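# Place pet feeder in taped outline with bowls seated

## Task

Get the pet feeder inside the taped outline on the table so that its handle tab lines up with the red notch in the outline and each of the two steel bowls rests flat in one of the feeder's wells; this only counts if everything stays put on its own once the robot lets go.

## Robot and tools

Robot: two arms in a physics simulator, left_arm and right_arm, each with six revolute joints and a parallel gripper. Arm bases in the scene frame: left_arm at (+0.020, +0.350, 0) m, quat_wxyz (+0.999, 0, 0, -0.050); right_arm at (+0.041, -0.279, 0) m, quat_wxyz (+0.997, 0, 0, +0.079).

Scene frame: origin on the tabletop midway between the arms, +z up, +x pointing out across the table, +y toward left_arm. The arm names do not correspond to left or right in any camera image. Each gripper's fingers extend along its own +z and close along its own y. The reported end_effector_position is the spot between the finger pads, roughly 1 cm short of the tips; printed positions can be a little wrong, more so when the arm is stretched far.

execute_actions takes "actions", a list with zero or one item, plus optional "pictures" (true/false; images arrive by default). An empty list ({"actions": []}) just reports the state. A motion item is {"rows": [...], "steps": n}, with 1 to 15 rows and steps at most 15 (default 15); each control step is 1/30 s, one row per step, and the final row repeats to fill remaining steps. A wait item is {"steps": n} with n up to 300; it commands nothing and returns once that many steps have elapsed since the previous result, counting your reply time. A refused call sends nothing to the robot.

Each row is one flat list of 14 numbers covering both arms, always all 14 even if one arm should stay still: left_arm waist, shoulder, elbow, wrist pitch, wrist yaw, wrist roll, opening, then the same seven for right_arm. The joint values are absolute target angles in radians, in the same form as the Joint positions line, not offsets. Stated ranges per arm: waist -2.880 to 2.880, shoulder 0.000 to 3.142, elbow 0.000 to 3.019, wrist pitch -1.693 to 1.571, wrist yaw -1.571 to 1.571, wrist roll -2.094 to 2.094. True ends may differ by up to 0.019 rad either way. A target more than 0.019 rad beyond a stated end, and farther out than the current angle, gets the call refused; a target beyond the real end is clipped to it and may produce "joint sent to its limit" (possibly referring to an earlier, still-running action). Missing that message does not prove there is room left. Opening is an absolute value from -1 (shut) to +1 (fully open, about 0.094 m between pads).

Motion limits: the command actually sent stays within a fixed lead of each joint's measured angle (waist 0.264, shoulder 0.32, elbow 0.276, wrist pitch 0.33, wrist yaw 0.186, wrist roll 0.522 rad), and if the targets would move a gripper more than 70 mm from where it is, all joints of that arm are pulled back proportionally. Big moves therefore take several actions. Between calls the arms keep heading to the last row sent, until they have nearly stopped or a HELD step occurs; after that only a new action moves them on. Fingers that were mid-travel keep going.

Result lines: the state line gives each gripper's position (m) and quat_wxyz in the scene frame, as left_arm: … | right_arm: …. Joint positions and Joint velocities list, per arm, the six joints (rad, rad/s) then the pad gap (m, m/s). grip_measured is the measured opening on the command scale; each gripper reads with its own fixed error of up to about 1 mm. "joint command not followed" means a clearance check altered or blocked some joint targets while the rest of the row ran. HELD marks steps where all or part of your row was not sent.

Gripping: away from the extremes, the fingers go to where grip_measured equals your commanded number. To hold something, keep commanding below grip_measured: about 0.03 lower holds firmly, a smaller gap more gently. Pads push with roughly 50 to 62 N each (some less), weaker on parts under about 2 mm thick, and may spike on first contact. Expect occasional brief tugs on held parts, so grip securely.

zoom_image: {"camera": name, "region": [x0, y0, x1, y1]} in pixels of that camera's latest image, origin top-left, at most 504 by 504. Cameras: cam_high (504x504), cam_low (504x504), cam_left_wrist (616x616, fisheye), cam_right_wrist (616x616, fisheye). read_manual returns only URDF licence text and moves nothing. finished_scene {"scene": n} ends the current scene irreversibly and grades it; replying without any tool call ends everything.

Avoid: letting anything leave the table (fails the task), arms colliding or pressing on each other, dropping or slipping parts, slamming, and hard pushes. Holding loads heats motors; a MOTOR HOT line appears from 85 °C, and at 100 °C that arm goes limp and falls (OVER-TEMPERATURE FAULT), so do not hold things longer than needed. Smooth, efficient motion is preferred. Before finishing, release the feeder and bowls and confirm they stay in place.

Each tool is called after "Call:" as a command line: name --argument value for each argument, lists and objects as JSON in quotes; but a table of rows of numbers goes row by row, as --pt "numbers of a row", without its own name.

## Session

Call:
execute_actions --actions '[]'

Scene clock: 0.00 s of 4800.00 s.
left_arm: end_effector_position=(+0.8087, +0.5548, +0.2631) grip_measured=+1.000 end_effector_quat_wxyz=(+0.329, +0.184, +0.840, +0.391) | right_arm: end_effector_position=(+0.5814, +0.1077, +0.3873) grip_measured=+1.000 end_effector_quat_wxyz=(-0.285, +0.926, -0.247, +0.032)
Joint positions: left_arm=[ 0.268  1.991  1.822 -0.383 -0.426  0.838  0.094] | right_arm=[ 0.375  1.85   2.173 -1.416 -0.347 -2.002  0.094]
Joint velocities: left_arm=[-0.005 -0.015  0.012  0.022 -0.081  0.037  0.   ] | right_arm=[-0.005 -0.015  0.007  0.007 -0.066 -0.022  0.   ]
Motor temperatures (°C, as the motors report them): left_arm=[23 26 25 23 23 21] | right_arm=[24 26 26 21 23 22]

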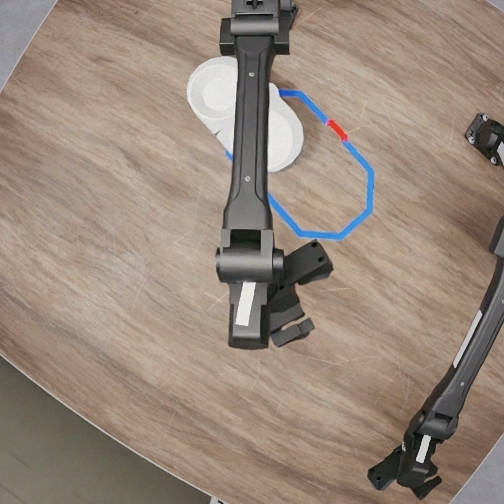

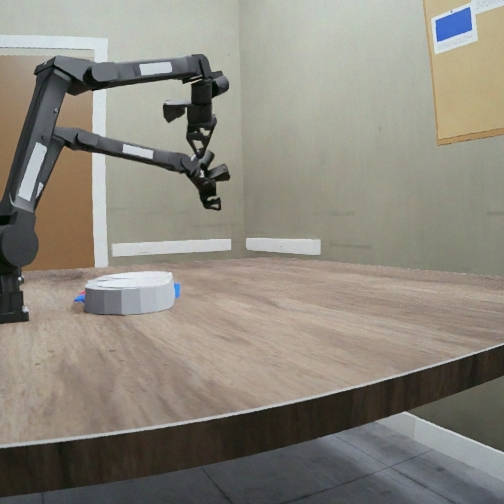

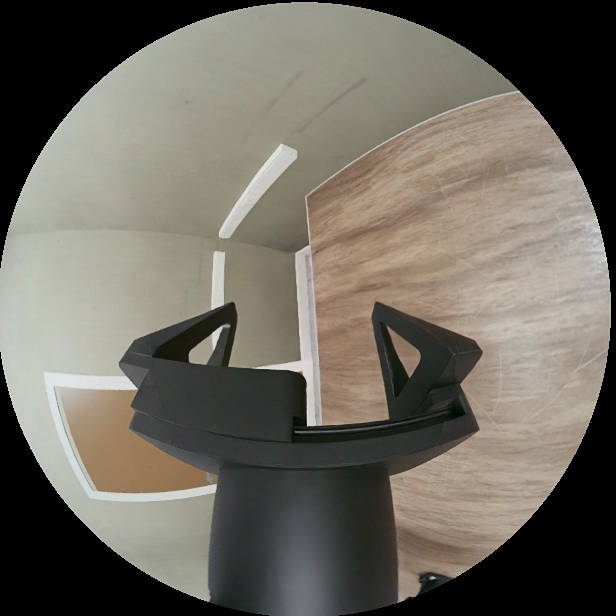

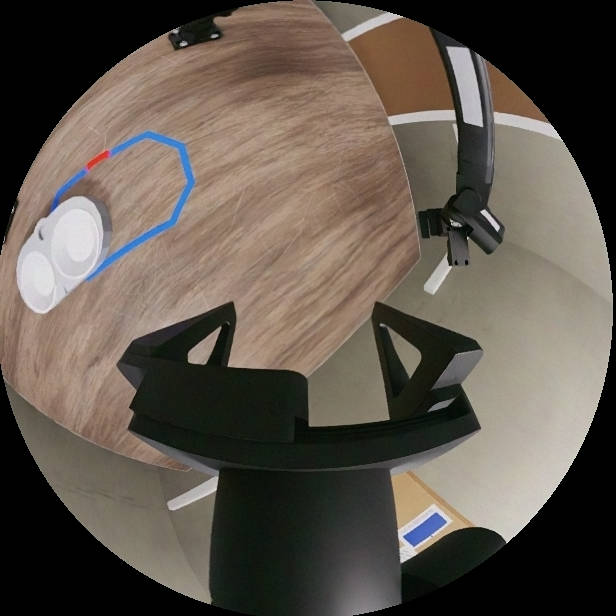

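Call:
execute_actions --actions '[{"rows":[[0.268,1.991,1.822,-0.383,-0.426,0.838,1,0.38,0.968,0.692,-1.295,0,-0.79,-0.2]]}]' --pictures false

Call:
execute_actions --actions '[{"steps":60}]'

Scene clock: 9.67 s of 4800.00 s.
left_arm: end_effector_position=(+0.8087, +0.5548, +0.2631) grip_measured=+1.000 end_effector_quat_wxyz=(+0.329, +0.184, +0.840, +0.391) | right_arm: end_effector_position=(+0.3670, -0.0851, +0.3658) grip_measured=-0.199 end_effector_quat_wxyz=(-0.234, +0.721, -0.648, +0.071)
Joint positions: left_arm=[ 0.268  1.991  1.822 -0.383 -0.426  0.838  0.094] | right_arm=[ 0.376  1.048  1.285 -1.313 -0.005 -1.141  0.038]
Joint velocities: left_arm=[-0.015 -0.005  0.002 -0.002 -0.007 -0.066  0.   ] | right_arm=[-0.015 -1.939 -1.756 -0.002 -0.007  1.502 -0.   ]
Motor temperatures (°C, as the motors report them): left_arm=[23 27 28 23 23 21] | right_arm=[24 27 28 21 23 22]
Steps of this call (steps 1 to 90: nothing new was sent; then 6.17 s passed at rest; steps 91 to 105: all 15 steps of this action). Readings (joint positions):
91: left_arm=[0.268 1.991 1.822 -0.383 -0.426 0.838] | right_arm=[0.376 1.832 2.141 -1.393 -0.294 -1.954]
92: left_arm=[0.268 1.991 1.822 -0.383 -0.426 0.838] | right_arm=[0.376 1.796 2.076 -1.369 -0.234 -1.897]
94: left_arm=[0.268 1.991 1.822 -0.383 -0.426 0.838] | right_arm=[0.376 1.714 1.950 -1.350 -0.118 -1.785]
98: left_arm=[0.268 1.991 1.822 -0.383 -0.426 0.838] | right_arm=[0.376 1.509 1.708 -1.330 -0.025 -1.559]
105: the state above

Scene clock: 11.67 s of 4800.00 s.
left_arm: end_effector_position=(+0.8087, +0.5548, +0.2631) grip_measured=+1.000 end_effector_quat_wxyz=(+0.329, +0.184, +0.840, +0.391) | right_arm: end_effector_position=(+0.2319, -0.1656, +0.1245) grip_measured=-0.199 end_effector_quat_wxyz=(-0.016, -0.621, +0.784, +0.003)
Joint positions: left_arm=[ 0.268  1.991  1.822 -0.383 -0.426  0.838  0.094] | right_arm=[ 0.376  0.974  0.677 -1.307 -0.002 -0.805  0.038]
Joint velocities: left_arm=[ 0.005 -0.005 -0.007 -0.002  0.051 -0.095  0.   ] | right_arm=[-0.005  0.005 -0.017  0.002 -0.022 -0.066 -0.   ]
Motor temperatures (°C, as the motors report them): left_arm=[23 27 28 23 23 21] | right_arm=[24 26 28 21 23 22]
Steps of this call (steps 1 to 45: the robot went on to your last target; steps 46 to 60: nothing new was sent). Readings (joint positions):
1: left_arm=[0.268 1.991 1.822 -0.383 -0.426 0.838] | right_arm=[0.376 0.988 1.225 -1.313 -0.005 -1.098]
2: left_arm=[0.268 1.991 1.822 -0.383 -0.426 0.838] | right_arm=[0.376 0.943 1.172 -1.313 -0.005 -1.064]
4: left_arm=[0.268 1.991 1.822 -0.383 -0.426 0.838] | right_arm=[0.376 0.894 1.080 -1.313 -0.005 -1.016]
8: left_arm=[0.268 1.991 1.822 -0.383 -0.426 0.838] | right_arm=[0.376 0.900 0.902 -1.312 -0.005 -0.947]
60: the state above
All arms were judged still, so your last target was given up. Only a new action makes them travel on or press farther. Fingers that are still opening or closing keep moving.

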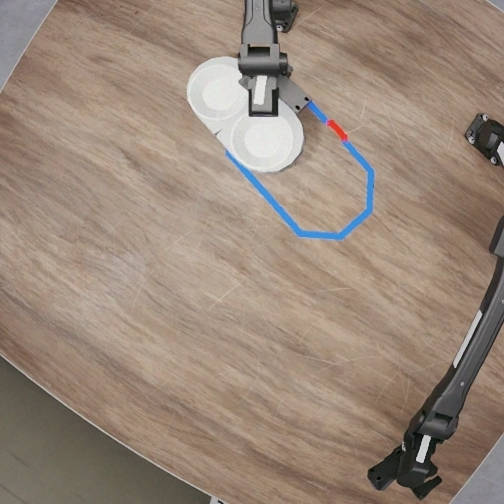

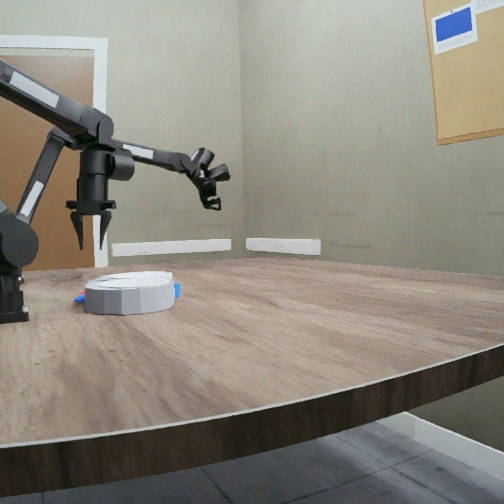

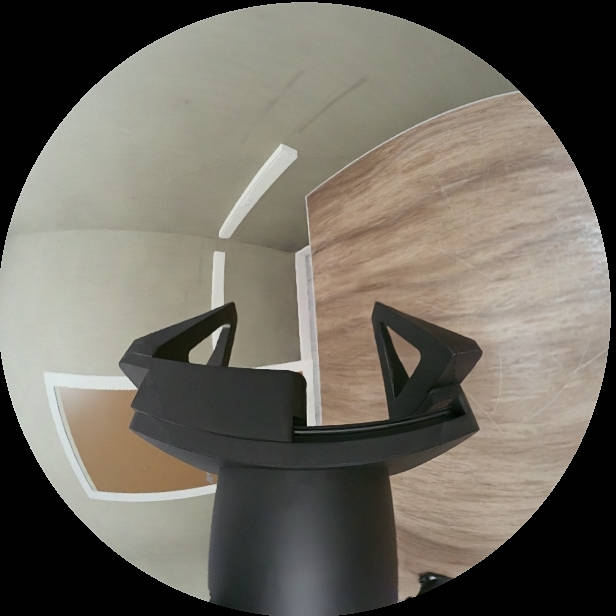

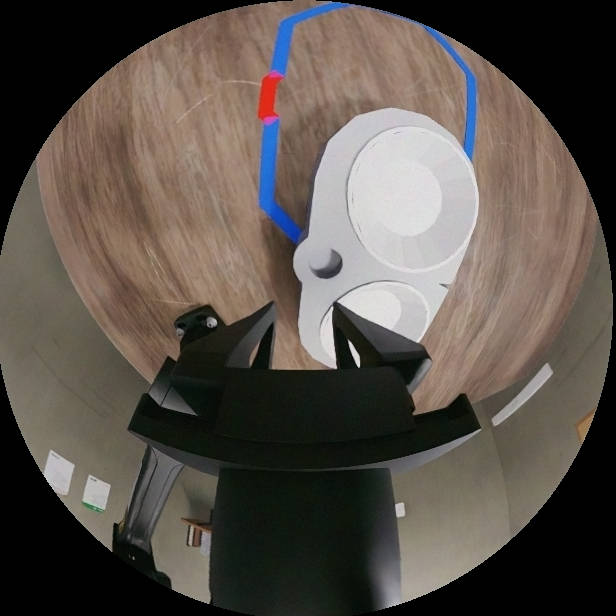

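Call:
execute_actions --actions '[{"rows":[[0.268,1.991,1.822,-0.383,-0.426,0.838,1,0.42,1.04,0.572,-1.1,0,-0.69,-0.2]]}]'

Scene clock: 15.40 s of 4800.00 s.
left_arm: end_effector_position=(+0.8087, +0.5548, +0.2631) grip_measured=+1.000 end_effector_quat_wxyz=(+0.329, +0.184, +0.840, +0.391) | right_arm: end_effector_position=(+0.2327, -0.1565, +0.0744) grip_measured=-0.199 end_effector_quat_wxyz=(-0.003, -0.595, +0.803, +0.001)
Joint positions: left_arm=[ 0.268  1.991  1.822 -0.383 -0.426  0.838  0.094] | right_arm=[ 0.409  1.038  0.574 -1.114 -0.002 -0.709  0.038]
Joint velocities: left_arm=[-0.024  0.005  0.017 -0.012 -0.081 -0.037  0.   ] | right_arm=[-0.015  0.005 -0.012 -0.032 -0.066  0.081  0.   ]
Motor temperatures (°C, as the motors report them): left_arm=[23 27 29 23 23 21] | right_arm=[24 26 28 21 23 22]
Steps of this call (steps 1 to 90: nothing new was sent; then 0.23 s passed at rest; steps 91 to 105: all 15 steps of this action). Readings (joint positions):
91: left_arm=[0.268 1.991 1.822 -0.383 -0.426 0.838] | right_arm=[0.379 0.976 0.663 -1.268 -0.002 -0.789]
92: left_arm=[0.268 1.991 1.822 -0.383 -0.426 0.838] | right_arm=[0.387 0.980 0.641 -1.205 -0.002 -0.772]
94: left_arm=[0.268 1.991 1.822 -0.383 -0.426 0.838] | right_arm=[0.402 1.007 0.601 -1.140 -0.002 -0.748]
98: left_arm=[0.268 1.991 1.822 -0.383 -0.426 0.838] | right_arm=[0.409 1.038 0.574 -1.121 -0.002 -0.723]
105: the state above

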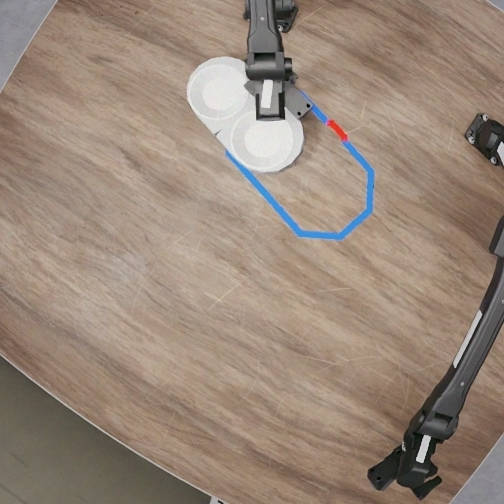

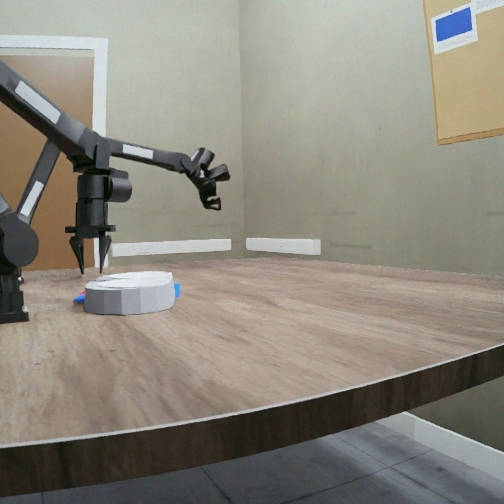

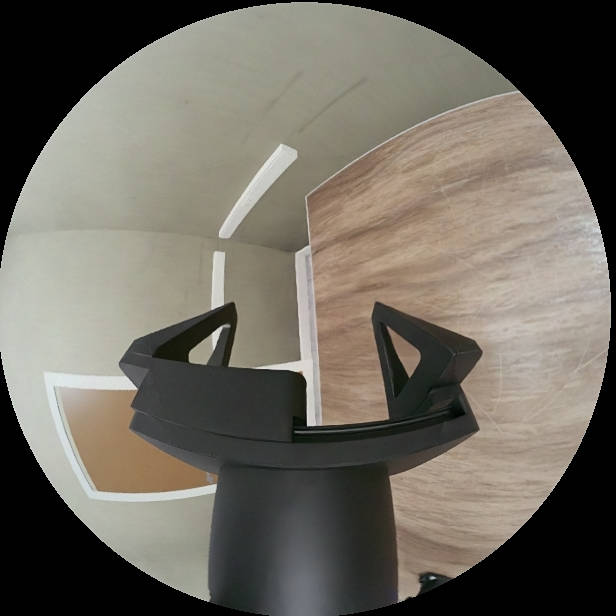

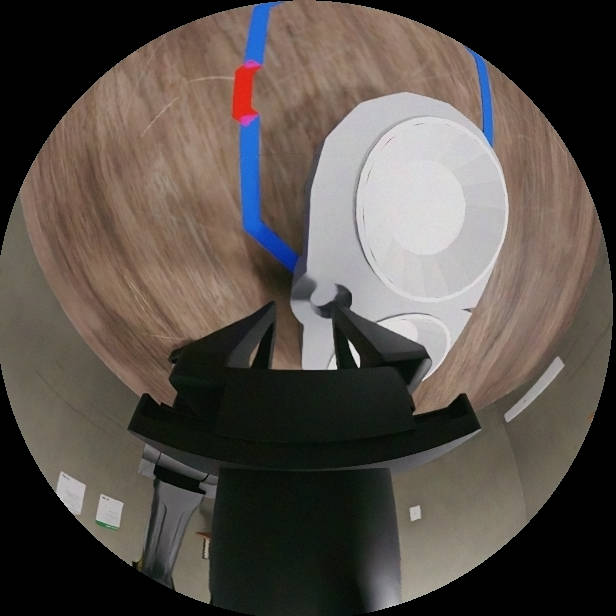

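Call:
execute_actions --actions '[{"rows":[[0.268,1.991,1.822,-0.383,-0.426,0.838,1,0.42,1.1,0.525,-0.99,0,-0.69,-0.2]]}]' --pictures false

Call:
execute_actions --actions '[{"rows":[[0.268,1.991,1.822,-0.383,-0.426,0.838,1,0.42,1.1,0.525,-0.99,0,-0.69,-0.74]],"steps":10}]' --pictures false

Call:
execute_actions --actions '[{"rows":[[0.268,1.991,1.822,-0.383,-0.426,0.838,1,0.62,1.27,0.69,-0.98,0,-0.5,-0.74]],"steps":12}]' --pictures false

Call:
execute_actions --actions '[{"rows":[[0.268,1.991,1.822,-0.383,-0.426,0.838,1,0.77,1.45,0.855,-0.96,0,-0.32,-0.74]]}]'

Scene clock: 22.57 s of 4800.00 s.
left_arm: end_effector_position=(+0.8087, +0.5548, +0.2631) grip_measured=+1.000 end_effector_quat_wxyz=(+0.329, +0.184, +0.840, +0.391) | right_arm: end_effector_position=(+0.2431, -0.1501, +0.0586) grip_measured=-0.199 end_effector_quat_wxyz=(+0.018, -0.594, +0.805, -0.001)
Joint positions: left_arm=[ 0.268  1.991  1.822 -0.383 -0.426  0.838  0.094] | right_arm=[ 0.41   1.072  0.548 -1.01  -0.    -0.704  0.038]
Joint velocities: left_arm=[-0.005 -0.005 -0.012 -0.002 -0.081 -0.037  0.   ] | right_arm=[ 0.005 -0.015  0.002 -0.012  0.007  0.007 -0.001]
Motor temperatures (°C, as the motors report them): left_arm=[23 28 29 23 23 21] | right_arm=[24 26 28 21 23 22]
Steps of this call (steps 1 to 15: the robot went on to your last target; steps 16 to 90: nothing new was sent; then 3.67 s passed at rest; steps 91 to 105: all 15 steps of this action). Readings (joint positions):
91: left_arm=[0.268 1.991 1.822 -0.383 -0.426 0.838] | right_arm=[0.409 1.040 0.568 -1.092 -0.002 -0.705]
92: left_arm=[0.268 1.991 1.822 -0.383 -0.426 0.838] | right_arm=[0.409 1.047 0.559 -1.057 -0.002 -0.705]
94: left_arm=[0.268 1.991 1.822 -0.383 -0.426 0.838] | right_arm=[0.409 1.070 0.546 -1.020 -0.001 -0.705]
98: left_arm=[0.268 1.991 1.822 -0.383 -0.426 0.838] | right_arm=[0.410 1.072 0.548 -1.010 -0.000 -0.704]
105: the state above

Scene clock: 22.90 s of 4800.00 s.
left_arm: end_effector_position=(+0.8087, +0.5548, +0.2631) grip_measured=+1.000 end_effector_quat_wxyz=(+0.329, +0.184, +0.840, +0.391) | right_arm: end_effector_position=(+0.2426, -0.1483, +0.0588) grip_measured=-0.738 end_effector_quat_wxyz=(+0.020, -0.594, +0.804, +0.003)
Joint positions: left_arm=[ 0.268  1.991  1.822 -0.383 -0.426  0.838  0.094] | right_arm=[ 0.411  1.072  0.548 -1.008 -0.008 -0.703  0.012]
Joint velocities: left_arm=[-0.015 -0.015 -0.002 -0.017  0.051 -0.037  0.   ] | right_arm=[-0.005 -0.005  0.002  0.002 -0.007 -0.037 -0.   ]
Motor temperatures (°C, as the motors report them): left_arm=[23 28 29 23 23 21] | right_arm=[24 26 28 21 23 22]
Steps of this call (steps 1 to 10: all 10 steps of this action). Readings (joint positions):
1: left_arm=[0.268 1.991 1.822 -0.383 -0.426 0.838] | right_arm=[0.410 1.072 0.548 -1.009 -0.001 -0.703]
2: left_arm=[0.268 1.991 1.822 -0.383 -0.426 0.838] | right_arm=[0.411 1.072 0.548 -1.008 -0.006 -0.703]
4: left_arm=[0.268 1.991 1.822 -0.383 -0.426 0.838] | right_arm=[0.411 1.072 0.548 -1.008 -0.008 -0.703]
8: left_arm=[0.268 1.991 1.822 -0.383 -0.426 0.838] | right_arm=[0.411 1.072 0.548 -1.008 -0.008 -0.703]
10: the state above

Scene clock: 23.30 s of 4800.00 s.
left_arm: end_effector_position=(+0.8087, +0.5548, +0.2631) grip_measured=+1.000 end_effector_quat_wxyz=(+0.329, +0.184, +0.840, +0.391) | right_arm: end_effector_position=(+0.2491, -0.0710, +0.0576) grip_measured=-0.739 end_effector_quat_wxyz=(+0.004, -0.611, +0.792, +0.001)
Joint positions: left_arm=[ 0.268  1.991  1.822 -0.383 -0.426  0.838  0.094] | right_arm=[ 0.627  1.264  0.686 -0.984  0.    -0.529  0.012]
Joint velocities: left_arm=[ 0.005  0.005  0.017 -0.002 -0.022 -0.022  0.   ] | right_arm=[ 0.005  0.015 -0.012 -0.007 -0.037  0.037 -0.002]
Motor temperatures (°C, as the motors report them): left_arm=[23 28 29 23 23 21] | right_arm=[24 26 28 21 23 22]
Steps of this call (steps 1 to 12: all 12 steps of this action). Readings (joint positions):
1: left_arm=[0.268 1.991 1.822 -0.383 -0.426 0.838] | right_arm=[0.429 1.083 0.558 -1.008 0.000 -0.676]
2: left_arm=[0.268 1.991 1.822 -0.383 -0.426 0.838] | right_arm=[0.471 1.116 0.580 -1.008 0.004 -0.646]
4: left_arm=[0.268 1.991 1.822 -0.383 -0.426 0.838] | right_arm=[0.566 1.200 0.642 -1.004 0.007 -0.598]
8: left_arm=[0.268 1.991 1.822 -0.383 -0.426 0.838] | right_arm=[0.627 1.264 0.687 -0.984 0.000 -0.549]
12: the state above

Scene clock: 23.80 s of 4800.00 s.
left_arm: end_effector_position=(+0.8087, +0.5548, +0.2631) grip_measured=+1.000 end_effector_quat_wxyz=(+0.329, +0.184, +0.840, +0.391) | right_arm: end_effector_position=(+0.2516, +0.0062, +0.0482) grip_measured=-0.739 end_effector_quat_wxyz=(-0.003, -0.596, +0.803, -0.001)
Joint positions: left_arm=[ 0.268  1.991  1.822 -0.383 -0.426  0.838  0.094] | right_arm=[ 0.776  1.451  0.836 -0.962 -0.    -0.343  0.012]
Joint velocities: left_arm=[-0.015 -0.005 -0.007 -0.027 -0.037  0.022  0.   ] | right_arm=[-0.005 -0.005  0.007 -0.017 -0.022  0.007 -0.001]
Motor temperatures (°C, as the motors report them): left_arm=[23 28 29 23 23 21] | right_arm=[24 26 28 21 23 22]
Steps of this call (steps 1 to 15: all 15 steps of this action). Readings (joint positions):
1: left_arm=[0.268 1.991 1.822 -0.383 -0.426 0.838] | right_arm=[0.636 1.276 0.695 -0.984 0.003 -0.502]
2: left_arm=[0.268 1.991 1.822 -0.383 -0.426 0.838] | right_arm=[0.659 1.305 0.718 -0.984 0.004 -0.473]
4: left_arm=[0.268 1.991 1.822 -0.383 -0.426 0.838] | right_arm=[0.720 1.384 0.783 -0.980 0.003 -0.423]
8: left_arm=[0.268 1.991 1.822 -0.383 -0.426 0.838] | right_arm=[0.776 1.451 0.836 -0.962 -0.000 -0.372]
15: the state above

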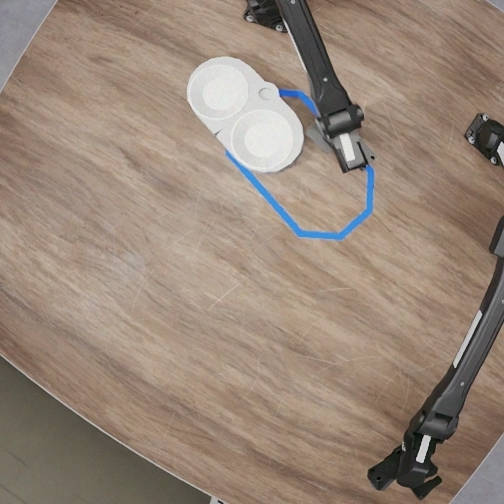

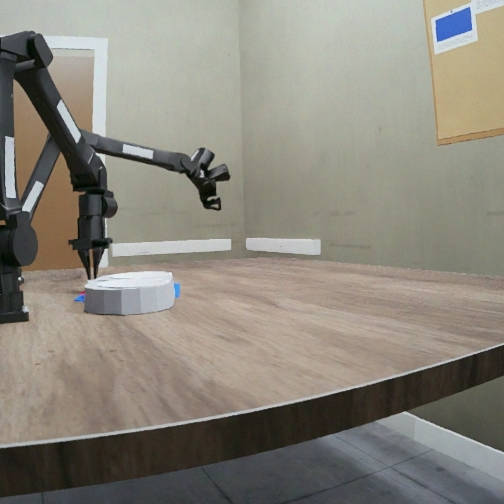

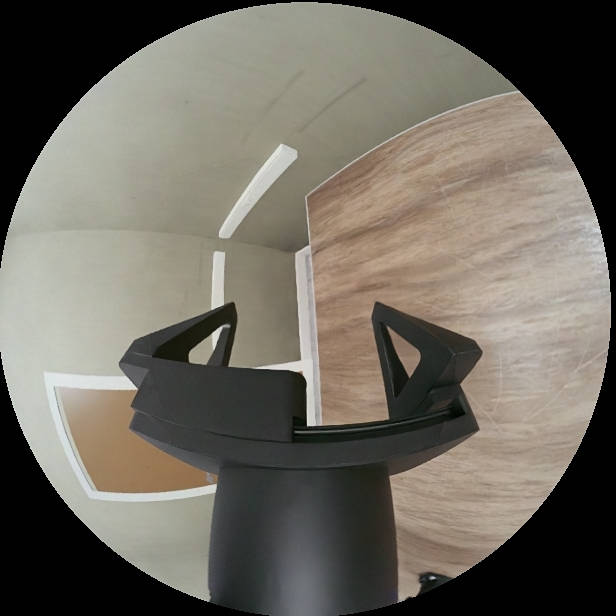

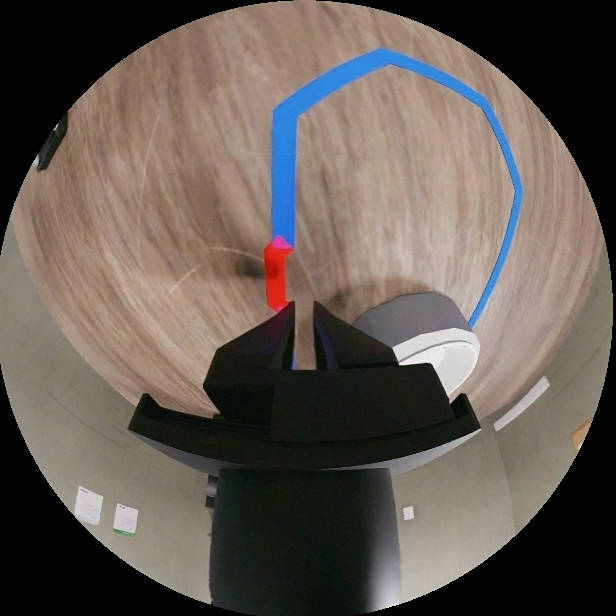

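Call:
execute_actions --actions '[{"rows":[[0.268,1.991,1.822,-0.383,-0.426,0.838,1,0.77,1.25,0.8,-1.12,0,-0.5,-0.2]],"steps":10}]' --pictures false

Call:
execute_actions --actions '[{"rows":[[0.268,1.991,1.822,-0.383,-0.426,0.838,1,0.41,1.03,0.585,-1.12,0,-0.72,-0.2]]}]' --pictures false

Call:
execute_actions --actions '[{"steps":10}]'

Scene clock: 27.87 s of 4800.00 s.
left_arm: end_effector_position=(+0.8087, +0.5548, +0.2631) grip_measured=+1.000 end_effector_quat_wxyz=(+0.329, +0.184, +0.840, +0.391) | right_arm: end_effector_position=(+0.2288, -0.0246, +0.1099) grip_measured=-0.201 end_effector_quat_wxyz=(+0.024, -0.645, +0.764, +0.006)
Joint positions: left_arm=[ 0.268  1.991  1.822 -0.383 -0.426  0.838  0.094] | right_arm=[ 0.776  1.218  0.803 -1.107 -0.    -0.468  0.038]
Joint velocities: left_arm=[-0.015  0.005 -0.007  0.007 -0.022  0.037  0.   ] | right_arm=[-0.005  0.093 -0.012 -0.002 -0.051 -0.125 -0.001]
Motor temperatures (°C, as the motors report them): left_arm=[23 28 29 23 23 21] | right_arm=[24 26 28 21 23 22]
Steps of this call (steps 1 to 15: the robot went on to your last target; steps 16 to 90: nothing new was sent; then 0.73 s passed at rest; steps 91 to 100: all 10 steps of this action). Readings (joint positions):
91: left_arm=[0.268 1.991 1.822 -0.383 -0.426 0.838] | right_arm=[0.776 1.438 0.834 -0.985 -0.000 -0.359]
92: left_arm=[0.268 1.991 1.822 -0.383 -0.426 0.838] | right_arm=[0.776 1.409 0.825 -1.026 -0.000 -0.384]
94: left_arm=[0.268 1.991 1.822 -0.383 -0.426 0.838] | right_arm=[0.776 1.323 0.805 -1.084 -0.000 -0.421]
98: left_arm=[0.268 1.991 1.822 -0.383 -0.426 0.838] | right_arm=[0.776 1.218 0.803 -1.106 -0.000 -0.459]
100: the state above

Scene clock: 28.37 s of 4800.00 s.
left_arm: end_effector_position=(+0.8087, +0.5548, +0.2631) grip_measured=+1.000 end_effector_quat_wxyz=(+0.329, +0.184, +0.840, +0.391) | right_arm: end_effector_position=(+0.2391, -0.1568, +0.0810) grip_measured=-0.201 end_effector_quat_wxyz=(+0.008, -0.584, +0.812, -0.002)
Joint positions: left_arm=[ 0.268  1.991  1.822 -0.383 -0.426  0.838  0.094] | right_arm=[ 0.397  1.026  0.586 -1.115  0.002 -0.693  0.038]
Joint velocities: left_arm=[ 0.005 -0.005 -0.022 -0.022 -0.022 -0.022  0.   ] | right_arm=[ 0.005 -0.005 -0.002 -0.022  0.051 -0.11  -0.   ]
Motor temperatures (°C, as the motors report them): left_arm=[23 28 29 23 23 21] | right_arm=[24 26 28 21 23 22]
Steps of this call (steps 1 to 15: all 15 steps of this action). Readings (joint positions):
1: left_arm=[0.268 1.991 1.822 -0.383 -0.426 0.838] | right_arm=[0.764 1.211 0.787 -1.103 -0.006 -0.493]
2: left_arm=[0.268 1.991 1.822 -0.383 -0.426 0.838] | right_arm=[0.731 1.189 0.757 -1.100 -0.006 -0.518]
4: left_arm=[0.268 1.991 1.822 -0.383 -0.426 0.838] | right_arm=[0.617 1.128 0.678 -1.101 -0.006 -0.568]
8: left_arm=[0.268 1.991 1.822 -0.383 -0.426 0.838] | right_arm=[0.397 1.033 0.588 -1.114 0.004 -0.647]
15: the state above

Scene clock: 28.70 s of 4800.00 s.
left_arm: end_effector_position=(+0.8087, +0.5548, +0.2631) grip_measured=+1.000 end_effector_quat_wxyz=(+0.329, +0.184, +0.840, +0.391) | right_arm: end_effector_position=(+0.2391, -0.1568, +0.0810) grip_measured=-0.201 end_effector_quat_wxyz=(+0.008, -0.588, +0.809, -0.002)
Joint positions: left_arm=[ 0.268  1.991  1.822 -0.383 -0.426  0.838  0.094] | right_arm=[ 0.397  1.026  0.586 -1.115  0.002 -0.703  0.038]
Joint velocities: left_arm=[-0.015 -0.005  0.007  0.007  0.066  0.081  0.   ] | right_arm=[-0.005  0.005 -0.022 -0.002 -0.022  0.007  0.001]
Motor temperatures (°C, as the motors report them): left_arm=[23 28 29 23 23 21] | right_arm=[24 26 28 21 23 22]
Steps of this call (steps 1 to 10: the robot went on to your last target). Readings (joint positions):
1: left_arm=[0.268 1.991 1.822 -0.383 -0.426 0.838] | right_arm=[0.397 1.026 0.586 -1.115 0.002 -0.695]
2: left_arm=[0.268 1.991 1.822 -0.383 -0.426 0.838] | right_arm=[0.397 1.026 0.586 -1.115 0.002 -0.697]
4: left_arm=[0.268 1.991 1.822 -0.383 -0.426 0.838] | right_arm=[0.397 1.026 0.586 -1.115 0.002 -0.700]
8: left_arm=[0.268 1.991 1.822 -0.383 -0.426 0.838] | right_arm=[0.397 1.026 0.586 -1.115 0.002 -0.703]
10: the state above

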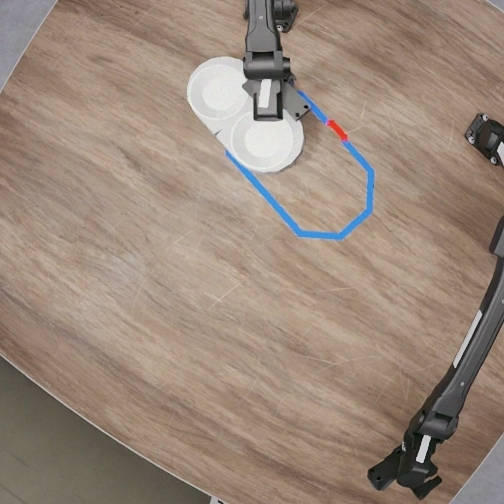

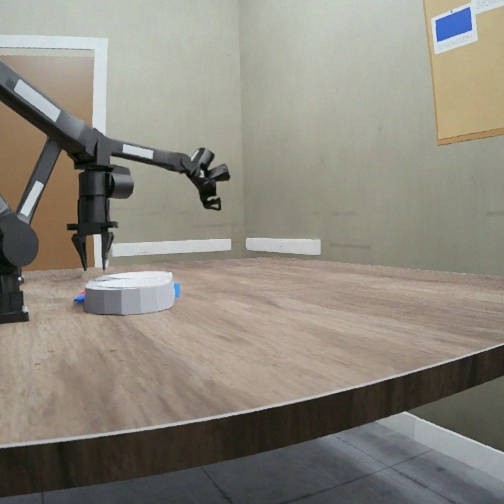

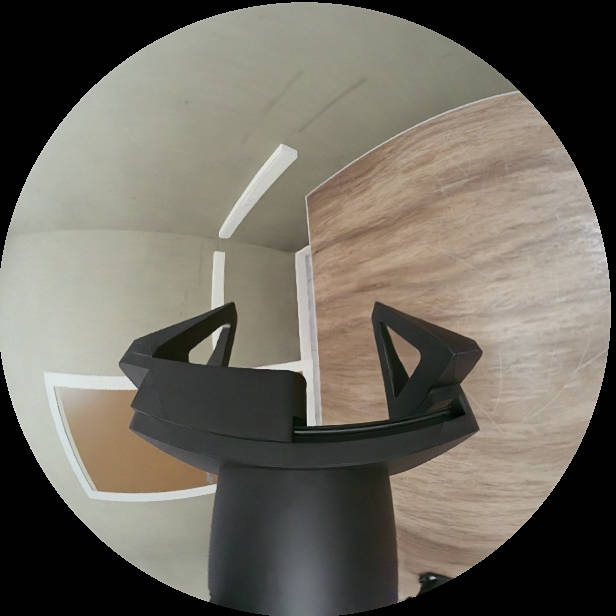

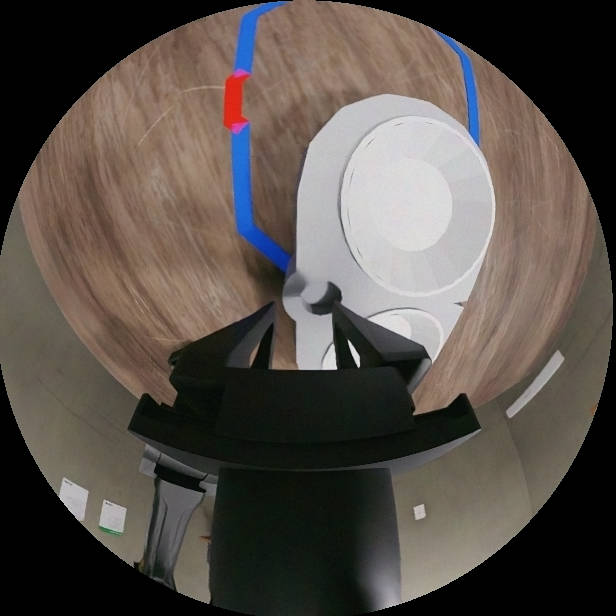

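Call:
execute_actions --actions '[{"rows":[[0.268,1.991,1.822,-0.383,-0.426,0.838,1,0.422,1.08,0.558,-1.085,0,-0.71,-0.2]]}]'

Scene clock: 31.43 s of 4800.00 s.
left_arm: end_effector_position=(+0.8087, +0.5548, +0.2631) grip_measured=+1.000 end_effector_quat_wxyz=(+0.329, +0.184, +0.840, +0.391) | right_arm: end_effector_position=(+0.2324, -0.1576, +0.0660) grip_measured=-0.201 end_effector_quat_wxyz=(-0.014, -0.594, +0.804, -0.000)
Joint positions: left_arm=[ 0.268  1.991  1.822 -0.383 -0.426  0.838  0.094] | right_arm=[ 0.409  1.068  0.567 -1.099  0.002 -0.705  0.038]
Joint velocities: left_arm=[-0.015 -0.005  0.012 -0.007  0.037  0.051  0.   ] | right_arm=[-0.015  0.005 -0.012 -0.027  0.007  0.007 -0.   ]
Motor temperatures (°C, as the motors report them): left_arm=[23 28 29 23 23 21] | right_arm=[24 26 28 21 23 22]
Steps of this call (steps 1 to 30: the robot went on to your last target; steps 31 to 67: nothing new was sent; steps 68 to 82: all 15 steps of this action). Readings (joint positions):
68: left_arm=[0.268 1.991 1.822 -0.383 -0.426 0.838] | right_arm=[0.398 1.029 0.584 -1.112 0.002 -0.705]
69: left_arm=[0.268 1.991 1.822 -0.383 -0.426 0.838] | right_arm=[0.400 1.035 0.582 -1.106 0.002 -0.705]
71: left_arm=[0.268 1.991 1.822 -0.383 -0.426 0.838] | right_arm=[0.406 1.053 0.576 -1.100 0.002 -0.705]
75: left_arm=[0.268 1.991 1.822 -0.383 -0.426 0.838] | right_arm=[0.409 1.068 0.567 -1.100 0.002 -0.705]
82: the state above

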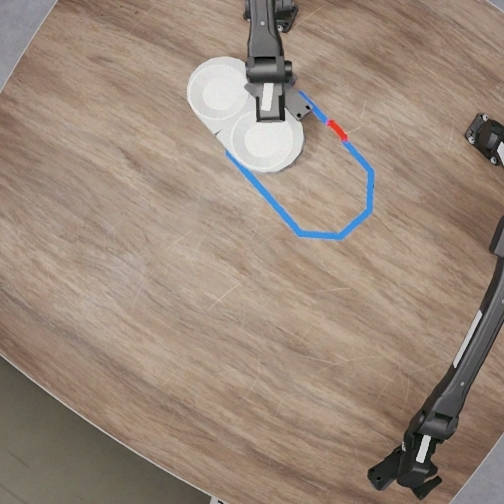

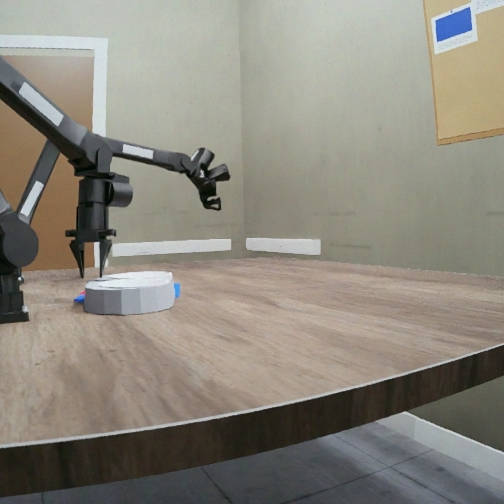

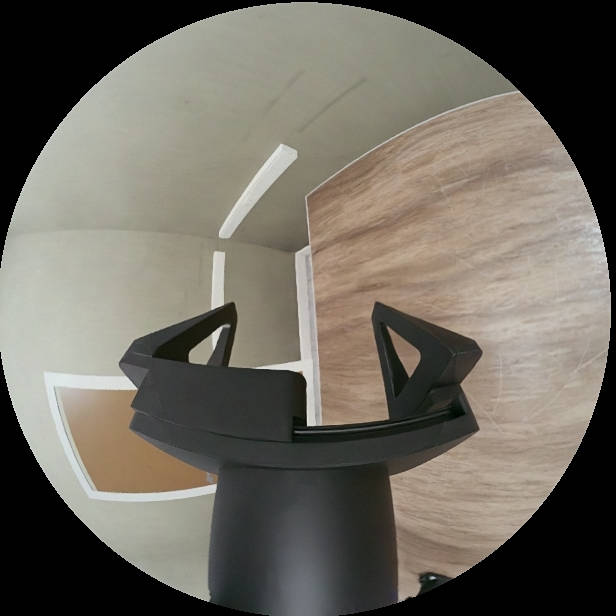

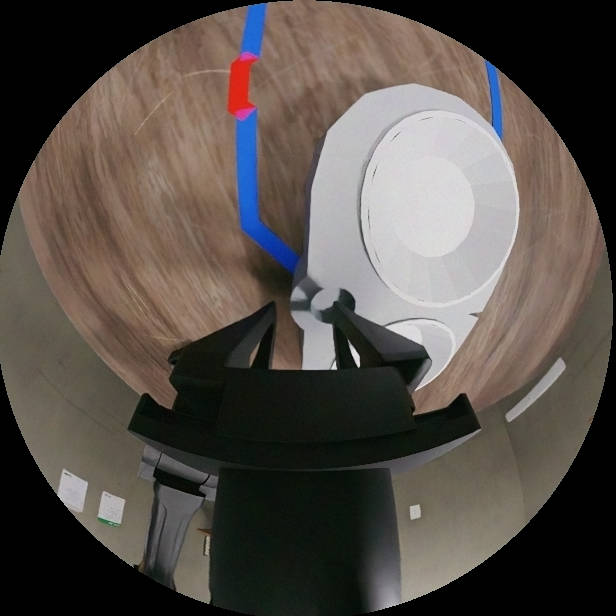

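Call:
execute_actions --actions '[{"rows":[[0.268,1.991,1.822,-0.383,-0.426,0.838,1,0.42,1.09,0.55,-1.085,0,-0.71,-0.32],[0.268,1.991,1.822,-0.383,-0.426,0.838,1,0.42,1.1,0.545,-1.08,0,-0.71,-0.32],[0.268,1.991,1.822,-0.383,-0.426,0.838,1,0.42,1.105,0.54,-1.075,0,-0.71,-0.32],[0.268,1.991,1.822,-0.383,-0.426,0.838,1,0.42,1.11,0.535,-1.065,0,-0.71,-0.32],[0.268,1.991,1.822,-0.383,-0.426,0.838,1,0.42,1.115,0.53,-1.055,0,-0.71,-0.32],[0.268,1.991,1.822,-0.383,-0.426,0.838,1,0.42,1.12,0.525,-1.045,0,-0.71,-0.32],[0.268,1.991,1.822,-0.383,-0.426,0.838,1,0.42,1.12,0.52,-1.035,0,-0.71,-0.32],[0.268,1.991,1.822,-0.383,-0.426,0.838,1,0.42,1.12,0.517,-1.025,0,-0.71,-0.32],[0.268,1.991,1.822,-0.383,-0.426,0.838,1,0.42,1.12,0.517,-1.015,0,-0.71,-0.32],[0.268,1.991,1.822,-0.383,-0.426,0.838,1,0.42,1.12,0.517,-1.003,0,-0.71,-0.32]]}]' --pictures false

Call:
execute_actions --actions '[{"rows":[[0.268,1.991,1.822,-0.383,-0.426,0.838,1,0.42,1.12,0.517,-1.003,0,-0.71,-0.76]],"steps":10}]' --pictures false

Scene clock: 36.13 s of 4800.00 s.
left_arm: end_effector_position=(+0.8087, +0.5548, +0.2631) grip_measured=+1.000 end_effector_quat_wxyz=(+0.329, +0.184, +0.840, +0.391) | right_arm: end_effector_position=(+0.2318, -0.1579, +0.0475) grip_measured=-0.319 end_effector_quat_wxyz=(-0.014, -0.594, +0.804, -0.000)
Joint positions: left_arm=[ 0.268  1.991  1.822 -0.383 -0.426  0.838  0.094] | right_arm=[ 0.409  1.102  0.533 -1.03   0.002 -0.705  0.032]
Joint velocities: left_arm=[ 0.005  0.005  0.007 -0.012  0.007 -0.037  0.   ] | right_arm=[-0.005  0.015 -0.007  0.002 -0.007  0.051  0.   ]
Motor temperatures (°C, as the motors report them): left_arm=[23 28 29 23 23 21] | right_arm=[24 26 28 21 23 22]
Steps of this call (steps 1 to 15: the robot went on to your last target; steps 16 to 90: nothing new was sent; then 1.20 s passed at rest; steps 91 to 105: all 15 steps of this action). Readings (joint positions):
91: left_arm=[0.268 1.991 1.822 -0.383 -0.426 0.838] | right_arm=[0.409 1.068 0.567 -1.099 0.002 -0.705]
92: left_arm=[0.268 1.991 1.822 -0.383 -0.426 0.838] | right_arm=[0.409 1.070 0.566 -1.097 0.002 -0.705]
94: left_arm=[0.268 1.991 1.822 -0.383 -0.426 0.838] | right_arm=[0.409 1.076 0.559 -1.089 0.002 -0.705]
98: left_arm=[0.268 1.991 1.822 -0.383 -0.426 0.838] | right_arm=[0.409 1.100 0.536 -1.057 0.002 -0.705]
105: the state above

Scene clock: 36.47 s of 4800.00 s.
left_arm: end_effector_position=(+0.8087, +0.5548, +0.2631) grip_measured=+1.000 end_effector_quat_wxyz=(+0.329, +0.184, +0.840, +0.391) | right_arm: end_effector_position=(+0.2334, -0.1561, +0.0475) grip_measured=-0.674 end_effector_quat_wxyz=(-0.009, -0.593, +0.805, +0.001)
Joint positions: left_arm=[ 0.268  1.991  1.822 -0.383 -0.426  0.838  0.094] | right_arm=[ 0.411  1.102  0.533 -1.021  0.    -0.702  0.015]
Joint velocities: left_arm=[ 0.005 -0.005 -0.007 -0.002 -0.051  0.051  0.   ] | right_arm=[-0.005  0.005 -0.027  0.012 -0.007  0.037  0.   ]
Motor temperatures (°C, as the motors report them): left_arm=[23 28 29 23 23 21] | right_arm=[24 26 28 21 23 22]
Steps of this call (steps 1 to 10: all 10 steps of this action). Readings (joint positions):
1: left_arm=[0.268 1.991 1.822 -0.383 -0.426 0.838] | right_arm=[0.409 1.102 0.533 -1.027 0.002 -0.705]
2: left_arm=[0.268 1.991 1.822 -0.383 -0.426 0.838] | right_arm=[0.409 1.102 0.533 -1.026 0.001 -0.694]
4: left_arm=[0.268 1.991 1.822 -0.383 -0.426 0.838] | right_arm=[0.410 1.102 0.533 -1.021 0.000 -0.697]
8: left_arm=[0.268 1.991 1.822 -0.383 -0.426 0.838] | right_arm=[0.411 1.102 0.533 -1.021 0.000 -0.702]
10: the state above

Call:
execute_actions --actions '[{"rows":[[0.268,1.991,1.822,-0.383,-0.426,0.838,1,0.52,1.19,0.615,-0.99,0,-0.6,-0.72]],"steps":9}]' --pictures false

Call:
execute_actions --actions '[{"rows":[[0.268,1.991,1.822,-0.383,-0.426,0.838,1,0.62,1.28,0.69,-0.98,0,-0.5,-0.72]],"steps":9}]' --pictures false

Call:
execute_actions --actions '[{"rows":[[0.268,1.991,1.822,-0.383,-0.426,0.838,1,0.69,1.37,0.775,-0.97,0,-0.42,-0.72]],"steps":9}]' --pictures false

Call:
execute_actions --actions '[{"rows":[[0.268,1.991,1.822,-0.383,-0.426,0.838,1,0.76,1.46,0.865,-0.96,0,-0.34,-0.72]]}]'

Scene clock: 42.93 s of 4800.00 s.
left_arm: end_effector_position=(+0.8087, +0.5548, +0.2631) grip_measured=+1.000 end_effector_quat_wxyz=(+0.329, +0.184, +0.840, +0.391) | right_arm: end_effector_position=(+0.2368, -0.1244, +0.0482) grip_measured=-0.674 end_effector_quat_wxyz=(-0.012, -0.601, +0.799, -0.001)
Joint positions: left_arm=[ 0.268  1.991  1.822 -0.383 -0.426  0.838  0.094] | right_arm=[ 0.512  1.173  0.585 -1.007  0.002 -0.62   0.015]
Joint velocities: left_arm=[-0.005 -0.005 -0.007  0.012 -0.037 -0.007  0.   ] | right_arm=[-0.015 -0.015 -0.012 -0.022 -0.022  0.081 -0.   ]
Motor temperatures (°C, as the motors report them): left_arm=[23 29 30 23 23 21] | right_arm=[24 26 28 21 23 22]
Steps of this call (steps 1 to 15: the robot went on to your last target; steps 16 to 90: nothing new was sent; then 3.17 s passed at rest; steps 91 to 99: all 9 steps of this action). Readings (joint positions):
91: left_arm=[0.268 1.991 1.822 -0.383 -0.426 0.838] | right_arm=[0.420 1.108 0.538 -1.021 0.005 -0.690]
92: left_arm=[0.268 1.991 1.822 -0.383 -0.426 0.838] | right_arm=[0.442 1.121 0.547 -1.021 0.010 -0.671]
94: left_arm=[0.268 1.991 1.822 -0.383 -0.426 0.838] | right_arm=[0.484 1.152 0.569 -1.018 0.007 -0.638]
98: left_arm=[0.268 1.991 1.822 -0.383 -0.426 0.838] | right_arm=[0.512 1.173 0.585 -1.007 0.002 -0.621]
99: the state above

Scene clock: 43.23 s of 4800.00 s.
left_arm: end_effector_position=(+0.8087, +0.5548, +0.2631) grip_measured=+1.000 end_effector_quat_wxyz=(+0.329, +0.184, +0.840, +0.391) | right_arm: end_effector_position=(+0.2423, -0.0833, +0.0489) grip_measured=-0.674 end_effector_quat_wxyz=(-0.013, -0.604, +0.797, -0.002)
Joint positions: left_arm=[ 0.268  1.991  1.822 -0.383 -0.426  0.838  0.094] | right_arm=[ 0.614  1.266  0.661 -0.991  0.001 -0.524  0.015]
Joint velocities: left_arm=[-0.005 -0.015  0.002  0.002  0.051 -0.066  0.   ] | right_arm=[-0.015 -0.015  0.012  0.017 -0.037  0.037  0.001]
Motor temperatures (°C, as the motors report them): left_arm=[23 29 30 23 23 21] | right_arm=[24 26 28 21 23 22]
Steps of this call (steps 1 to 9: all 9 steps of this action). Readings (joint positions):
1: left_arm=[0.268 1.991 1.822 -0.383 -0.426 0.838] | right_arm=[0.521 1.181 0.591 -1.007 0.006 -0.604]
2: left_arm=[0.268 1.991 1.822 -0.383 -0.426 0.838] | right_arm=[0.541 1.198 0.604 -1.008 0.010 -0.581]
4: left_arm=[0.268 1.991 1.822 -0.383 -0.426 0.838] | right_arm=[0.582 1.238 0.636 -1.005 0.007 -0.544]
8: left_arm=[0.268 1.991 1.822 -0.383 -0.426 0.838] | right_arm=[0.614 1.266 0.661 -0.991 0.001 -0.525]
9: the state above

Scene clock: 43.53 s of 4800.00 s.
left_arm: end_effector_position=(+0.8087, +0.5548, +0.2631) grip_measured=+1.000 end_effector_quat_wxyz=(+0.329, +0.184, +0.840, +0.391) | right_arm: end_effector_position=(+0.2510, -0.0454, +0.0496) grip_measured=-0.674 end_effector_quat_wxyz=(-0.011, -0.598, +0.802, -0.003)
Joint positions: left_arm=[ 0.268  1.991  1.822 -0.383 -0.426  0.838  0.094] | right_arm=[ 0.681  1.355  0.743 -0.981  0.001 -0.443  0.015]
Joint velocities: left_arm=[-0.024 -0.005 -0.002 -0.012  0.051 -0.037  0.   ] | right_arm=[ 0.005 -0.015 -0.002  0.002 -0.051  0.022 -0.001]
Motor temperatures (°C, as the motors report them): left_arm=[23 29 30 23 23 21] | right_arm=[24 26 28 21 23 22]
Steps of this call (steps 1 to 9: all 9 steps of this action). Readings (joint positions):
1: left_arm=[0.268 1.991 1.822 -0.383 -0.426 0.838] | right_arm=[0.620 1.274 0.667 -0.991 0.003 -0.511]
2: left_arm=[0.268 1.991 1.822 -0.383 -0.426 0.838] | right_arm=[0.632 1.289 0.681 -0.992 0.006 -0.493]
4: left_arm=[0.268 1.991 1.822 -0.383 -0.426 0.838] | right_arm=[0.657 1.327 0.715 -0.992 0.004 -0.461]
8: left_arm=[0.268 1.991 1.822 -0.383 -0.426 0.838] | right_arm=[0.681 1.355 0.743 -0.982 0.001 -0.444]
9: the state above

Scene clock: 44.03 s of 4800.00 s.
left_arm: end_effector_position=(+0.8087, +0.5548, +0.2631) grip_measured=+1.000 end_effector_quat_wxyz=(+0.329, +0.184, +0.840, +0.391) | right_arm: end_effector_position=(+0.2565, -0.0015, +0.0505) grip_measured=-0.674 end_effector_quat_wxyz=(-0.005, -0.594, +0.804, -0.001)
Joint positions: left_arm=[ 0.268  1.991  1.822 -0.383 -0.426  0.838  0.094] | right_arm=[ 0.752  1.443  0.834 -0.973 -0.    -0.362  0.015]
Joint velocities: left_arm=[ 0.005 -0.005  0.012 -0.051 -0.066 -0.037  0.   ] | right_arm=[-0.005 -0.015 -0.007  0.007  0.022 -0.051 -0.001]
Motor temperatures (°C, as the motors report them): left_arm=[23 29 30 23 23 21] | right_arm=[24 26 28 21 23 22]
Steps of this call (steps 1 to 15: all 15 steps of this action). Readings (joint positions):
1: left_arm=[0.268 1.991 1.822 -0.383 -0.426 0.838] | right_arm=[0.686 1.363 0.750 -0.981 0.003 -0.430]
2: left_arm=[0.268 1.991 1.822 -0.383 -0.426 0.838] | right_arm=[0.698 1.377 0.765 -0.984 0.005 -0.411]
4: left_arm=[0.268 1.991 1.822 -0.383 -0.426 0.838] | right_arm=[0.724 1.414 0.803 -0.983 0.004 -0.380]
8: left_arm=[0.268 1.991 1.822 -0.383 -0.426 0.838] | right_arm=[0.752 1.443 0.834 -0.973 0.000 -0.364]
15: the state above

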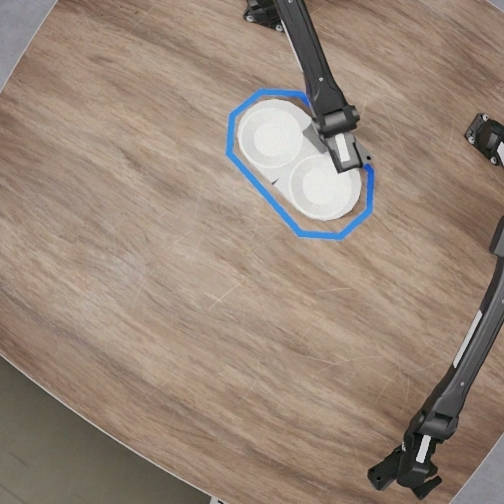

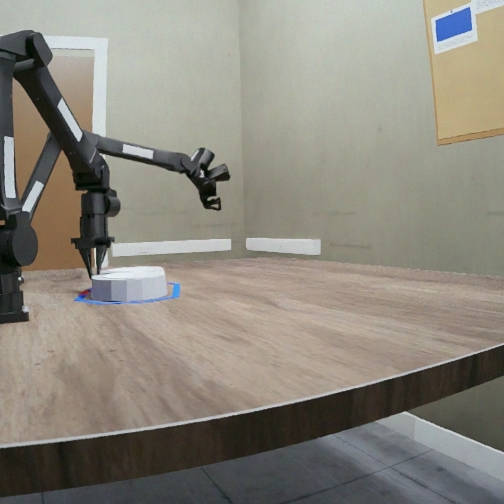

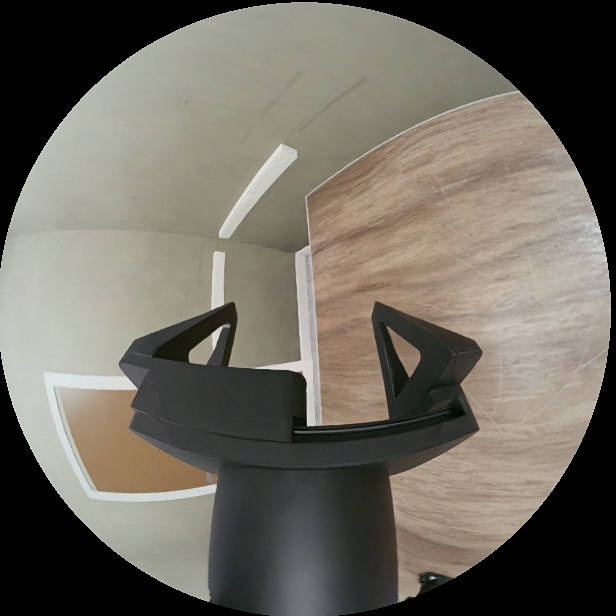

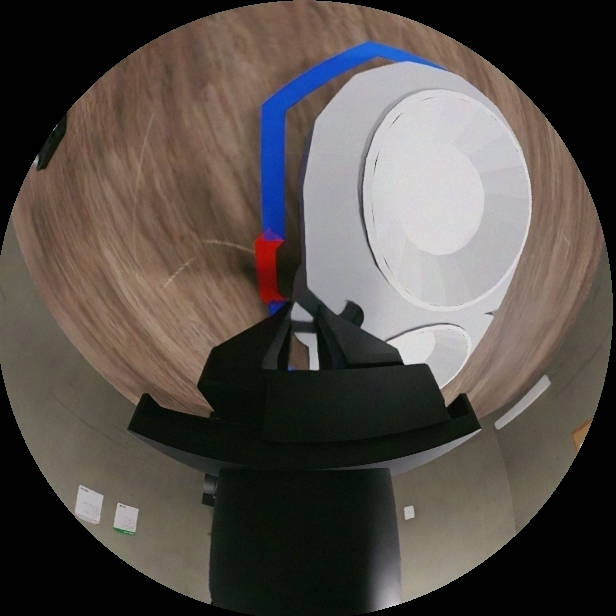

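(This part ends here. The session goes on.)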